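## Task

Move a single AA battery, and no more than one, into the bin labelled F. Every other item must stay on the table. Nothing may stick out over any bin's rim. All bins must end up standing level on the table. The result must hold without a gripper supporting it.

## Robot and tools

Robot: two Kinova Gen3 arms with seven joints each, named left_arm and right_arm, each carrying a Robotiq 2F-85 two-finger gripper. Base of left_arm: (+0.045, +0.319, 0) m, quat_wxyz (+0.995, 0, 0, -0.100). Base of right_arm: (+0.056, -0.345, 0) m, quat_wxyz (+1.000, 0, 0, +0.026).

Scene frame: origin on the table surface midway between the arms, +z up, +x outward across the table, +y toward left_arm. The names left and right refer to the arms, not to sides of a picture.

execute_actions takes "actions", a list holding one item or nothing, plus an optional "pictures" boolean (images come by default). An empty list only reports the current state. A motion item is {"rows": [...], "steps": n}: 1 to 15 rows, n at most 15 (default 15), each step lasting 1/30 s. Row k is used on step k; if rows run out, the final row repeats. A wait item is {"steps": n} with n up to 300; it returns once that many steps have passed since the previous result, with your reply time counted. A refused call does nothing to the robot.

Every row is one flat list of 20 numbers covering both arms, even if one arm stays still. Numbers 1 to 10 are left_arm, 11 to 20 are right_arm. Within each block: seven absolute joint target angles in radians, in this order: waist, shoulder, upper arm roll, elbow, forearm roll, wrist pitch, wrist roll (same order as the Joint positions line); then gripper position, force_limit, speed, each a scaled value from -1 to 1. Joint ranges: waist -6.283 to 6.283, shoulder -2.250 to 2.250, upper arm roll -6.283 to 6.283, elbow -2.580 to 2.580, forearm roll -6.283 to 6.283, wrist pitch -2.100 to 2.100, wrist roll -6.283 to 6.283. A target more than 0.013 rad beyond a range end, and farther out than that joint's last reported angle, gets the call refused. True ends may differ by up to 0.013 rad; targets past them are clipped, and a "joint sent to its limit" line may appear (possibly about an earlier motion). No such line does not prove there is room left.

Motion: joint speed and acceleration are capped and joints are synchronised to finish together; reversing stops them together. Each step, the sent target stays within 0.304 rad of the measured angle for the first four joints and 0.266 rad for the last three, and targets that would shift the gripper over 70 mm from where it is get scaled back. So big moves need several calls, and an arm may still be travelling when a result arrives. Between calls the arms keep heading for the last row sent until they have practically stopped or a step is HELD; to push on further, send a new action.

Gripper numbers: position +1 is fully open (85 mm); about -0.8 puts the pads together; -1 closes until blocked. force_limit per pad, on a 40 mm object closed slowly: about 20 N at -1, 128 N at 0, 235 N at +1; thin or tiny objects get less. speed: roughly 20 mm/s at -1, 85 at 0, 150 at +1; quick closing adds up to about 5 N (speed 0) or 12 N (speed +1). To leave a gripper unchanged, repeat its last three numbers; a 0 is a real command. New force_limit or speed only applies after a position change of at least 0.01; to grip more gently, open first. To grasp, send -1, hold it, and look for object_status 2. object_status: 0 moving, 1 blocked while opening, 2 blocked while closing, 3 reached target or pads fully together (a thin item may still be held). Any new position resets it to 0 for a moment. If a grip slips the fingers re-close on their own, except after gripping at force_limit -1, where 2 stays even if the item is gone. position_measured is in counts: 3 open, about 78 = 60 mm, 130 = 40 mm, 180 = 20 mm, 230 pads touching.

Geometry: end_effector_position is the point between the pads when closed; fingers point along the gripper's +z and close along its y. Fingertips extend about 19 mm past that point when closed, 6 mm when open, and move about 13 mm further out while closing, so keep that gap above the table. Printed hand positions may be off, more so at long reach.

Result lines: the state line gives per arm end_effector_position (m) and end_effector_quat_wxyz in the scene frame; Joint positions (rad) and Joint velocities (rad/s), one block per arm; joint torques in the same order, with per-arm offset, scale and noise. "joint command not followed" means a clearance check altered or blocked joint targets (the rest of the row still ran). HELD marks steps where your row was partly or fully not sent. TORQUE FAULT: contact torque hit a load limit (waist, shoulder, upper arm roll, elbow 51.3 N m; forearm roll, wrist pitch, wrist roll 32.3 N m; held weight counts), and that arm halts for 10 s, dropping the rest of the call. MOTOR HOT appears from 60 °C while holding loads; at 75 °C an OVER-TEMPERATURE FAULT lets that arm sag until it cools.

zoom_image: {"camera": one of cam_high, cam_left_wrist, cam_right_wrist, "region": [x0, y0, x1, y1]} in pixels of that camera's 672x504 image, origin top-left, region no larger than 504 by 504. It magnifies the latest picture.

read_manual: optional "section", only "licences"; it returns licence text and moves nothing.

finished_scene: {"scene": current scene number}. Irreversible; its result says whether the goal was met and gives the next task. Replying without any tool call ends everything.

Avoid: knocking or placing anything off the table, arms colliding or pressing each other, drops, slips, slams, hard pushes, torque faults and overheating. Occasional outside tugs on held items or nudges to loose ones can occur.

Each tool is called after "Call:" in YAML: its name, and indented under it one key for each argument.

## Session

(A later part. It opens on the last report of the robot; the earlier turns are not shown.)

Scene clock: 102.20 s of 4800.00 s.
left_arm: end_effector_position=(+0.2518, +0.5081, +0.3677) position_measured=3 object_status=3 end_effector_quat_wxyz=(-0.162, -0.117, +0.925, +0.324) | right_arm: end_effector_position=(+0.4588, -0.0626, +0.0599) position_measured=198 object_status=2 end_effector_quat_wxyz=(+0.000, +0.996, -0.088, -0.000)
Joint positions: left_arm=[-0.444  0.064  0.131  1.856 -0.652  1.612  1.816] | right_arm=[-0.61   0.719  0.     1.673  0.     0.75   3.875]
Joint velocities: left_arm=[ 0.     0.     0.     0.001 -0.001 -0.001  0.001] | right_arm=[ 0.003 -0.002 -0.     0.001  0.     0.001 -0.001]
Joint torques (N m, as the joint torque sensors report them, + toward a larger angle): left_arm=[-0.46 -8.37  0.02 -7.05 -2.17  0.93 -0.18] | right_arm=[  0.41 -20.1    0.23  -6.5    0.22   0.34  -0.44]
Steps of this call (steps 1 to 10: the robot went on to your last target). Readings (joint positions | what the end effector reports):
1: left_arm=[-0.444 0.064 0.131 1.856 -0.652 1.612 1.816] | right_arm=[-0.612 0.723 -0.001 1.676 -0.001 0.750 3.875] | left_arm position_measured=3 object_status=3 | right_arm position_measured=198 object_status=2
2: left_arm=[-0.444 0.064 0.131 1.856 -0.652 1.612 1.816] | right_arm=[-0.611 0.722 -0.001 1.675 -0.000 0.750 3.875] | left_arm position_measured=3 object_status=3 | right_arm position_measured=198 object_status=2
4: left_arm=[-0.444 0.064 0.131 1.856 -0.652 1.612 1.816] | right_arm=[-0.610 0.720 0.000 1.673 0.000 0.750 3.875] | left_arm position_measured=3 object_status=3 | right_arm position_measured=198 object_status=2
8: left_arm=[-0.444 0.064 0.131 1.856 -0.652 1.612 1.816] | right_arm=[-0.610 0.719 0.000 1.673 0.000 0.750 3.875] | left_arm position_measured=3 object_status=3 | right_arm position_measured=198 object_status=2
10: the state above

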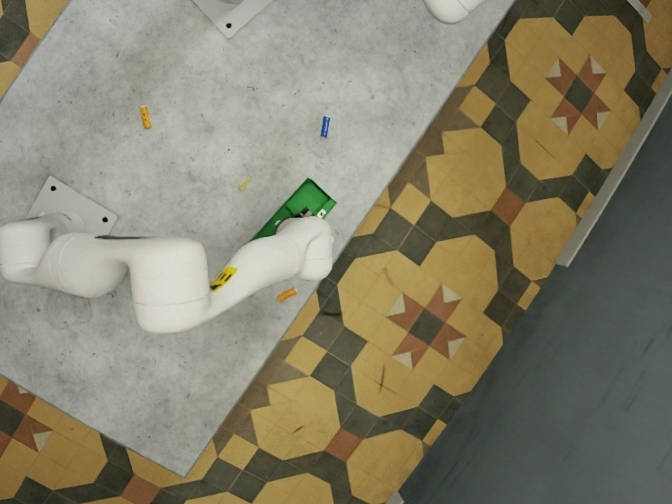

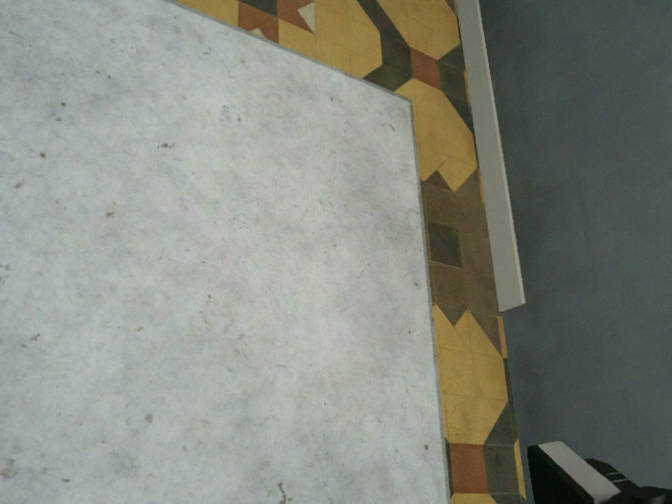

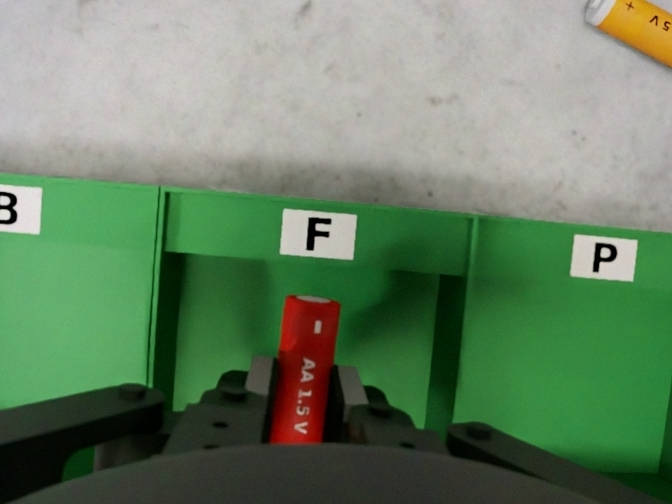

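Call:
execute_actions:
  actions:
    - {"rows":[[-0.444,0.064,0.131,1.856,-0.652,1.612,1.816,1,0,0,-0.603,0.719,0,1.675,0,0.7476,3.882,-1,-0.6,-0.3],[-0.444,0.064,0.131,1.856,-0.652,1.612,1.816,1,0,0,-0.603,0.719,0,1.675,0,0.7476,3.882,-1,-0.6,-0.3],[-0.444,0.064,0.131,1.856,-0.652,1.612,1.816,1,0,0,-0.603,0.719,0,1.675,0,0.7476,3.882,-1,-0.6,-0.3],[-0.444,0.064,0.131,1.856,-0.652,1.612,1.816,1,0,0,-0.603,0.7247,0,1.677,0,0.74,3.882,-1,-0.6,-0.3],[-0.444,0.064,0.131,1.856,-0.652,1.612,1.816,1,0,0,-0.603,0.7304,0,1.679,0,0.7323,3.882,-1,-0.6,-0.3],[-0.444,0.064,0.131,1.856,-0.652,1.612,1.816,1,0,0,-0.603,0.7361,0,1.681,0,0.7247,3.882,-1,-0.6,-0.3],[-0.444,0.064,0.131,1.856,-0.652,1.612,1.816,1,0,0,-0.603,0.7418,0,1.683,0,0.717,3.882,-1,-0.6,-0.3],[-0.444,0.064,0.131,1.856,-0.652,1.612,1.816,1,0,0,-0.603,0.7475,0,1.685,0,0.7094,3.882,-1,-0.6,-0.3],[-0.444,0.064,0.131,1.856,-0.652,1.612,1.816,1,0,0,-0.603,0.7532,0,1.687,0,0.7017,3.882,-1,-0.6,-0.3],[-0.444,0.064,0.131,1.856,-0.652,1.612,1.816,1,0,0,-0.603,0.7589,0,1.689,0,0.694,3.882,-1,-0.6,-0.3],[-0.444,0.064,0.131,1.856,-0.652,1.612,1.816,1,0,0,-0.603,0.7646,0,1.6906,0,0.6864,3.882,-1,-0.6,-0.3]],"steps":15}
  pictures: false

Call:
execute_actions:
  actions:
    - {"steps":10}

Scene clock: 130.80 s of 4800.00 s.
left_arm: end_effector_position=(+0.2518, +0.5081, +0.3677) position_measured=3 object_status=3 end_effector_quat_wxyz=(-0.162, -0.117, +0.925, +0.324) | right_arm: end_effector_position=(+0.4603, -0.0659, +0.0349) position_measured=198 object_status=2 end_effector_quat_wxyz=(-0.000, +0.996, -0.088, +0.000)
Joint positions: left_arm=[-0.444  0.064  0.131  1.856 -0.652  1.612  1.816] | right_arm=[-0.603  0.763 -0.     1.691 -0.     0.688  3.882]
Joint velocities: left_arm=[ 0.001 -0.     0.001 -0.     0.    -0.     0.   ] | right_arm=[ 0.001  0.016  0.001  0.001 -0.    -0.026  0.001]
Joint torques (N m, as the joint torque sensors report them, + toward a larger angle): left_arm=[-0.3  -8.72 -0.18 -7.2  -2.06  1.12 -0.16] | right_arm=[  0.5  -20.82   0.15  -6.21   0.17   0.09  -0.45]
Steps of this call (steps 1 to 15: the robot went on to your last target; steps 16 to 90: nothing new was sent; then 25.10 s passed at rest; steps 91 to 105: all 15 steps of this action). Readings (joint positions | what the end effector reports):
91: left_arm=[-0.444 0.064 0.131 1.856 -0.652 1.612 1.816] | right_arm=[-0.609 0.719 -0.000 1.673 -0.000 0.749 3.876] | left_arm position_measured=3 object_status=3 | right_arm position_measured=198 object_status=2
92: left_arm=[-0.444 0.064 0.131 1.856 -0.652 1.612 1.816] | right_arm=[-0.606 0.719 -0.001 1.674 -0.000 0.749 3.878] | left_arm position_measured=3 object_status=3 | right_arm position_measured=198 object_status=2
94: left_arm=[-0.444 0.064 0.131 1.856 -0.652 1.612 1.816] | right_arm=[-0.604 0.720 0.000 1.675 0.000 0.747 3.881] | left_arm position_measured=3 object_status=3 | right_arm position_measured=198 object_status=2
98: left_arm=[-0.444 0.064 0.131 1.856 -0.652 1.612 1.816] | right_arm=[-0.603 0.736 0.000 1.681 0.000 0.726 3.882] | left_arm position_measured=3 object_status=3 | right_arm position_measured=198 object_status=2
105: the state above

Scene clock: 131.13 s of 4800.00 s.
left_arm: end_effector_position=(+0.2518, +0.5081, +0.3677) position_measured=3 object_status=3 end_effector_quat_wxyz=(-0.162, -0.117, +0.925, +0.324) | right_arm: end_effector_position=(+0.4602, -0.0660, +0.0340) position_measured=198 object_status=2 end_effector_quat_wxyz=(-0.000, +0.996, -0.088, +0.000)
Joint positions: left_arm=[-0.444  0.064  0.131  1.856 -0.652  1.612  1.816] | right_arm=[-0.603  0.765  0.     1.691  0.     0.686  3.882]
Joint velocities: left_arm=[ 0.001  0.    -0.001 -0.001  0.001  0.    -0.001] | right_arm=[-0.003  0.001  0.     0.     0.    -0.    -0.001]
Joint torques (N m, as the joint torque sensors report them, + toward a larger angle): left_arm=[-0.08 -8.5  -0.06 -7.03 -2.1   1.05 -0.25] | right_arm=[  0.42 -20.48   0.14  -6.09   0.22   0.3   -0.46]
Steps of this call (steps 1 to 10: the robot went on to your last target). Readings (joint positions | what the end effector reports):
1: left_arm=[-0.444 0.064 0.131 1.856 -0.652 1.612 1.816] | right_arm=[-0.603 0.763 -0.000 1.691 -0.000 0.687 3.882] | left_arm position_measured=3 object_status=3 | right_arm position_measured=198 object_status=2
2: left_arm=[-0.444 0.064 0.131 1.856 -0.652 1.612 1.816] | right_arm=[-0.603 0.764 -0.000 1.691 -0.000 0.687 3.882] | left_arm position_measured=3 object_status=3 | right_arm position_measured=198 object_status=2
4: left_arm=[-0.444 0.064 0.131 1.856 -0.652 1.612 1.816] | right_arm=[-0.603 0.764 -0.000 1.691 0.000 0.686 3.882] | left_arm position_measured=3 object_status=3 | right_arm position_measured=198 object_status=2
8: left_arm=[-0.444 0.064 0.131 1.856 -0.652 1.612 1.816] | right_arm=[-0.603 0.764 -0.000 1.691 0.000 0.686 3.882] | left_arm position_measured=3 object_status=3 | right_arm position_measured=198 object_status=2
10: the state above

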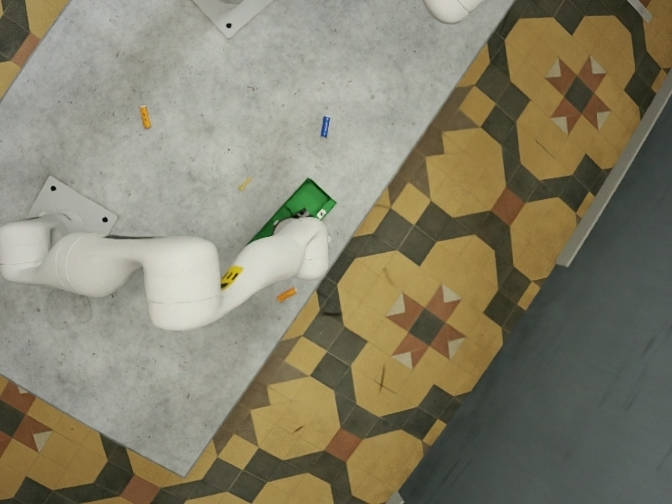

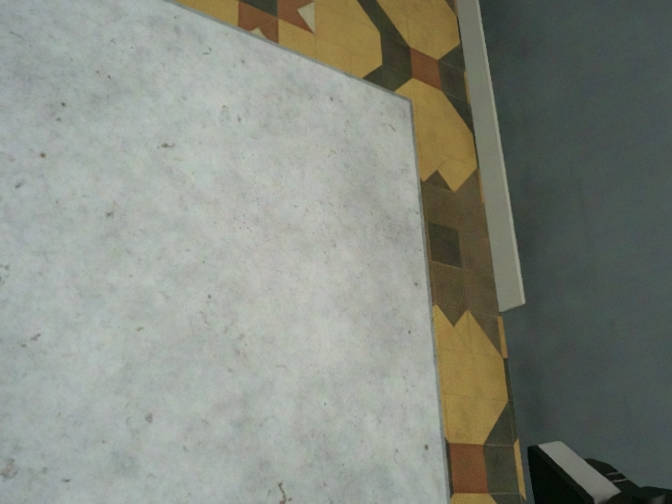

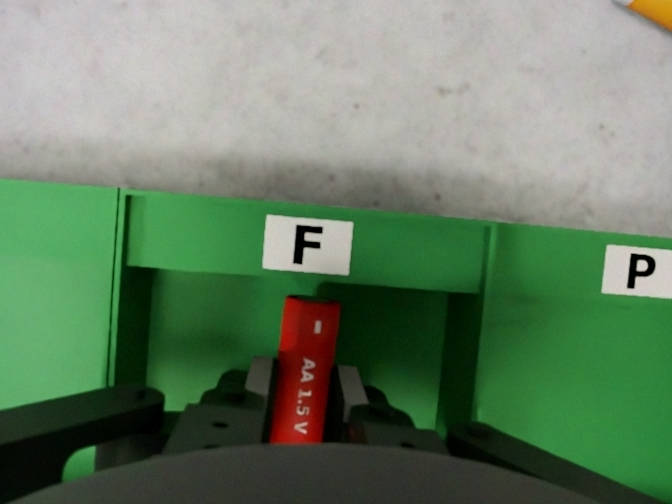

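Call:
execute_actions:
  actions:
    - {"rows":[[-0.444,0.064,0.131,1.856,-0.652,1.612,1.816,1,0,0,-0.603,0.770,0,1.6925,0,0.679,3.882,-1,-0.6,-0.3]],"steps":12}
  pictures: false

Call:
execute_actions:
  actions:
    - {"rows":[[-0.444,0.064,0.131,1.856,-0.652,1.612,1.816,1,0,0,-0.603,0.770,0,1.6925,0,0.679,3.882,-0.3,-0.6,-0.5]],"steps":15}
  pictures: false

Call:
execute_actions:
  actions:
    - {"rows":[[-0.444,0.064,0.131,1.856,-0.652,1.612,1.816,1,0,0,-0.603,0.579,0,1.586,0,0.9766,3.882,-0.3,-0.6,-0.5]],"steps":15}
  pictures: false

Call:
execute_actions:
  actions:
    - {"steps":15}

Scene clock: 144.17 s of 4800.00 s.
left_arm: end_effector_position=(+0.2518, +0.5081, +0.3677) position_measured=3 object_status=3 end_effector_quat_wxyz=(-0.162, -0.117, +0.925, +0.324) | right_arm: end_effector_position=(+0.4601, -0.0660, +0.0310) position_measured=198 object_status=2 end_effector_quat_wxyz=(-0.000, +0.996, -0.088, +0.000)
Joint positions: left_arm=[-0.444  0.064  0.131  1.856 -0.652  1.612  1.816] | right_arm=[-0.603  0.77  -0.     1.692  0.     0.679  3.882]
Joint velocities: left_arm=[-0.    -0.001  0.001  0.002  0.    -0.    -0.001] | right_arm=[ 0.001  0.     0.    -0.    -0.    -0.001 -0.001]
Joint torques (N m, as the joint torque sensors report them, + toward a larger angle): left_arm=[-0.22 -8.5  -0.14 -7.16 -2.09  1.06 -0.28] | right_arm=[  0.26 -20.44   0.28  -6.04   0.15   0.29  -0.38]
Steps of this call (steps 1 to 15: the robot went on to your last target; steps 16 to 90: nothing new was sent; then 9.63 s passed at rest; steps 91 to 102: all 12 steps of this action). Readings (joint positions | what the end effector reports):
91: left_arm=[-0.444 0.064 0.131 1.856 -0.652 1.612 1.816] | right_arm=[-0.603 0.766 0.000 1.691 -0.000 0.686 3.882] | left_arm position_measured=3 object_status=3 | right_arm position_measured=198 object_status=2
92: left_arm=[-0.444 0.064 0.131 1.856 -0.652 1.612 1.816] | right_arm=[-0.603 0.768 0.000 1.691 0.000 0.683 3.882] | left_arm position_measured=3 object_status=3 | right_arm position_measured=198 object_status=2
94: left_arm=[-0.444 0.064 0.131 1.856 -0.652 1.612 1.816] | right_arm=[-0.603 0.769 -0.000 1.692 -0.000 0.680 3.882] | left_arm position_measured=3 object_status=3 | right_arm position_measured=198 object_status=2
98: left_arm=[-0.444 0.064 0.131 1.856 -0.652 1.612 1.816] | right_arm=[-0.603 0.770 -0.000 1.692 -0.000 0.679 3.882] | left_arm position_measured=3 object_status=3 | right_arm position_measured=198 object_status=2
102: the state above

Scene clock: 144.67 s of 4800.00 s.
left_arm: end_effector_position=(+0.2518, +0.5081, +0.3677) position_measured=3 object_status=3 end_effector_quat_wxyz=(-0.162, -0.117, +0.925, +0.324) | right_arm: end_effector_position=(+0.4601, -0.0660, +0.0310) position_measured=167 object_status=0 end_effector_quat_wxyz=(-0.000, +0.996, -0.088, +0.000)
Joint positions: left_arm=[-0.444  0.064  0.131  1.856 -0.652  1.612  1.816] | right_arm=[-0.603  0.77   0.     1.692  0.     0.679  3.882]
Joint velocities: left_arm=[-0.001  0.     0.001  0.    -0.001 -0.001 -0.001] | right_arm=[ 0.     0.    -0.001 -0.001 -0.     0.    -0.001]
Joint torques (N m, as the joint torque sensors report them, + toward a larger angle): left_arm=[-0.37 -8.4  -0.05 -6.9  -2.01  0.93 -0.39] | right_arm=[  0.39 -20.31   0.14  -5.99   0.19   0.27  -0.42]
Steps of this call (steps 1 to 15: all 15 steps of this action). Readings (joint positions | what the end effector reports):
1: left_arm=[-0.444 0.064 0.131 1.856 -0.652 1.612 1.816] | right_arm=[-0.603 0.770 0.000 1.692 0.000 0.679 3.882] | left_arm position_measured=3 object_status=3 | right_arm position_measured=198 object_status=0
2: left_arm=[-0.444 0.064 0.131 1.856 -0.652 1.612 1.816] | right_arm=[-0.603 0.770 -0.000 1.692 0.000 0.679 3.882] | left_arm position_measured=3 object_status=3 | right_arm position_measured=198 object_status=0
4: left_arm=[-0.444 0.064 0.131 1.856 -0.652 1.612 1.816] | right_arm=[-0.603 0.770 0.000 1.692 0.000 0.679 3.882] | left_arm position_measured=3 object_status=3 | right_arm position_measured=191 object_status=0
8: left_arm=[-0.444 0.064 0.131 1.856 -0.652 1.612 1.816] | right_arm=[-0.603 0.770 0.000 1.692 0.000 0.679 3.882] | left_arm position_measured=3 object_status=3 | right_arm position_measured=174 object_status=0
15: the state above

Scene clock: 145.17 s of 4800.00 s.
left_arm: end_effector_position=(+0.2518, +0.5081, +0.3677) position_measured=3 object_status=3 end_effector_quat_wxyz=(-0.162, -0.117, +0.925, +0.324) | right_arm: end_effector_position=(+0.4601, -0.0661, +0.1480) position_measured=167 object_status=3 end_effector_quat_wxyz=(+0.001, +0.996, -0.088, -0.001)
Joint positions: left_arm=[-0.444  0.064  0.131  1.856 -0.652  1.612  1.816] | right_arm=[-0.603  0.582  0.     1.586  0.     0.976  3.882]
Joint velocities: left_arm=[-0.001  0.     0.     0.001 -0.002 -0.    -0.   ] | right_arm=[-0.001 -0.028 -0.001 -0.001 -0.001  0.014  0.001]
Joint torques (N m, as the joint torque sensors report them, + toward a larger angle): left_arm=[-0.2  -8.59  0.01 -6.96 -2.01  1.06 -0.32] | right_arm=[  0.49 -19.34   0.11  -8.08   0.26   0.21  -0.45]
Steps of this call (steps 1 to 15: all 15 steps of this action). Readings (joint positions | what the end effector reports):
1: left_arm=[-0.444 0.064 0.131 1.856 -0.652 1.612 1.816] | right_arm=[-0.603 0.769 -0.000 1.692 -0.000 0.680 3.882] | left_arm position_measured=3 object_status=3 | right_arm position_measured=167 object_status=0
2: left_arm=[-0.444 0.064 0.131 1.856 -0.652 1.612 1.816] | right_arm=[-0.603 0.763 -0.000 1.690 -0.000 0.688 3.882] | left_arm position_measured=3 object_status=3 | right_arm position_measured=167 object_status=0
4: left_arm=[-0.444 0.064 0.131 1.856 -0.652 1.612 1.816] | right_arm=[-0.603 0.733 -0.000 1.675 -0.000 0.725 3.882] | left_arm position_measured=3 object_status=3 | right_arm position_measured=167 object_status=3
8: left_arm=[-0.444 0.064 0.131 1.856 -0.652 1.612 1.816] | right_arm=[-0.603 0.641 -0.000 1.621 0.000 0.871 3.882] | left_arm position_measured=3 object_status=3 | right_arm position_measured=167 object_status=3
15: the state above

Scene clock: 145.67 s of 4800.00 s.
left_arm: end_effector_position=(+0.2518, +0.5081, +0.3677) position_measured=3 object_status=3 end_effector_quat_wxyz=(-0.162, -0.117, +0.925, +0.324) | right_arm: end_effector_position=(+0.4603, -0.0658, +0.1497) position_measured=167 object_status=3 end_effector_quat_wxyz=(+0.000, +0.996, -0.088, -0.000)
Joint positions: left_arm=[-0.444  0.064  0.131  1.856 -0.652  1.612  1.816] | right_arm=[-0.603  0.579  0.     1.586  0.     0.977  3.882]
Joint velocities: left_arm=[-0.    -0.     0.002  0.001  0.001  0.     0.001] | right_arm=[ 0.001 -0.     0.001  0.    -0.    -0.    -0.   ]
Joint torques (N m, as the joint torque sensors report them, + toward a larger angle): left_arm=[-0.26 -8.43 -0.04 -7.2  -2.11  1.06 -0.39] | right_arm=[  0.41 -19.05   0.08  -7.99   0.31   0.33  -0.43]
Steps of this call (steps 1 to 15: the robot went on to your last target). Readings (joint positions | what the end effector reports):
1: left_arm=[-0.444 0.064 0.131 1.856 -0.652 1.612 1.816] | right_arm=[-0.603 0.582 0.000 1.586 -0.000 0.976 3.882] | left_arm position_measured=3 object_status=3 | right_arm position_measured=167 object_status=3
2: left_arm=[-0.444 0.064 0.131 1.856 -0.652 1.612 1.816] | right_arm=[-0.603 0.581 0.000 1.586 -0.000 0.977 3.882] | left_arm position_measured=3 object_status=3 | right_arm position_measured=167 object_status=3
4: left_arm=[-0.444 0.064 0.131 1.856 -0.652 1.612 1.816] | right_arm=[-0.603 0.580 0.000 1.586 -0.000 0.977 3.882] | left_arm position_measured=3 object_status=3 | right_arm position_measured=167 object_status=3
8: left_arm=[-0.444 0.064 0.131 1.856 -0.652 1.612 1.816] | right_arm=[-0.603 0.579 0.000 1.586 0.000 0.977 3.882] | left_arm position_measured=3 object_status=3 | right_arm position_measured=167 object_status=3
15: the state above
All arms were judged still, so your last target was given up. Only a new action makes them travel on or press farther. Fingers that are still opening or closing keep moving.

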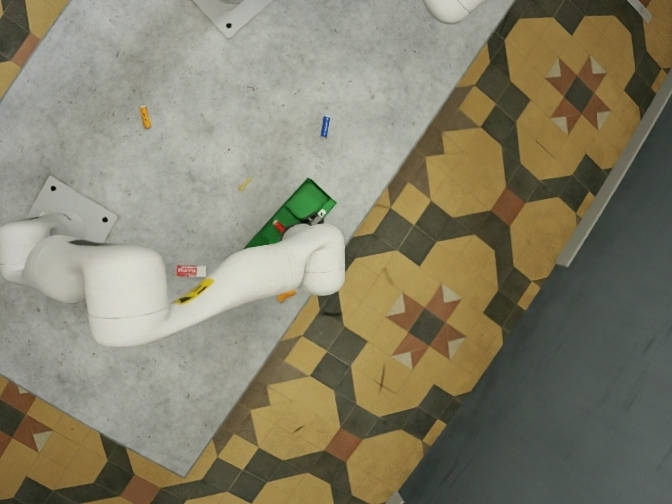

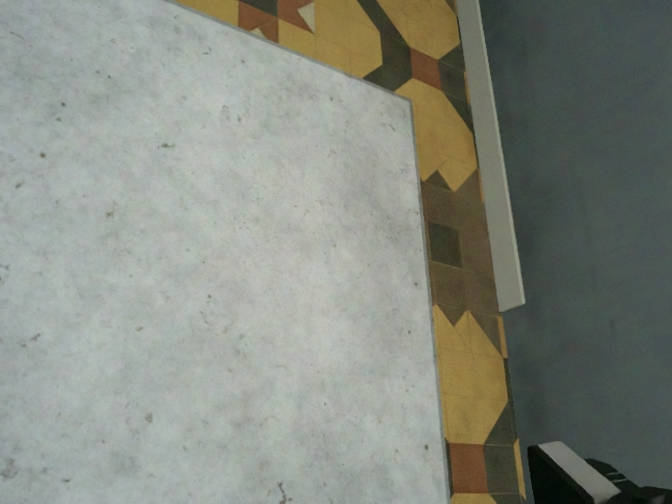

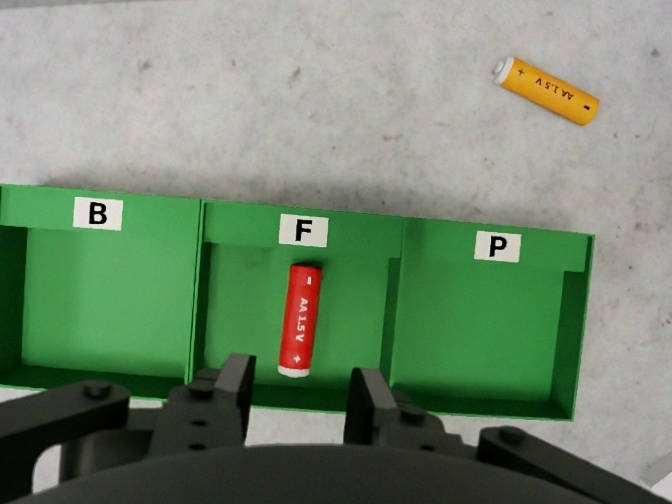

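Call:
finished_scene:
  scene: 1

The scene is finished: the task was done.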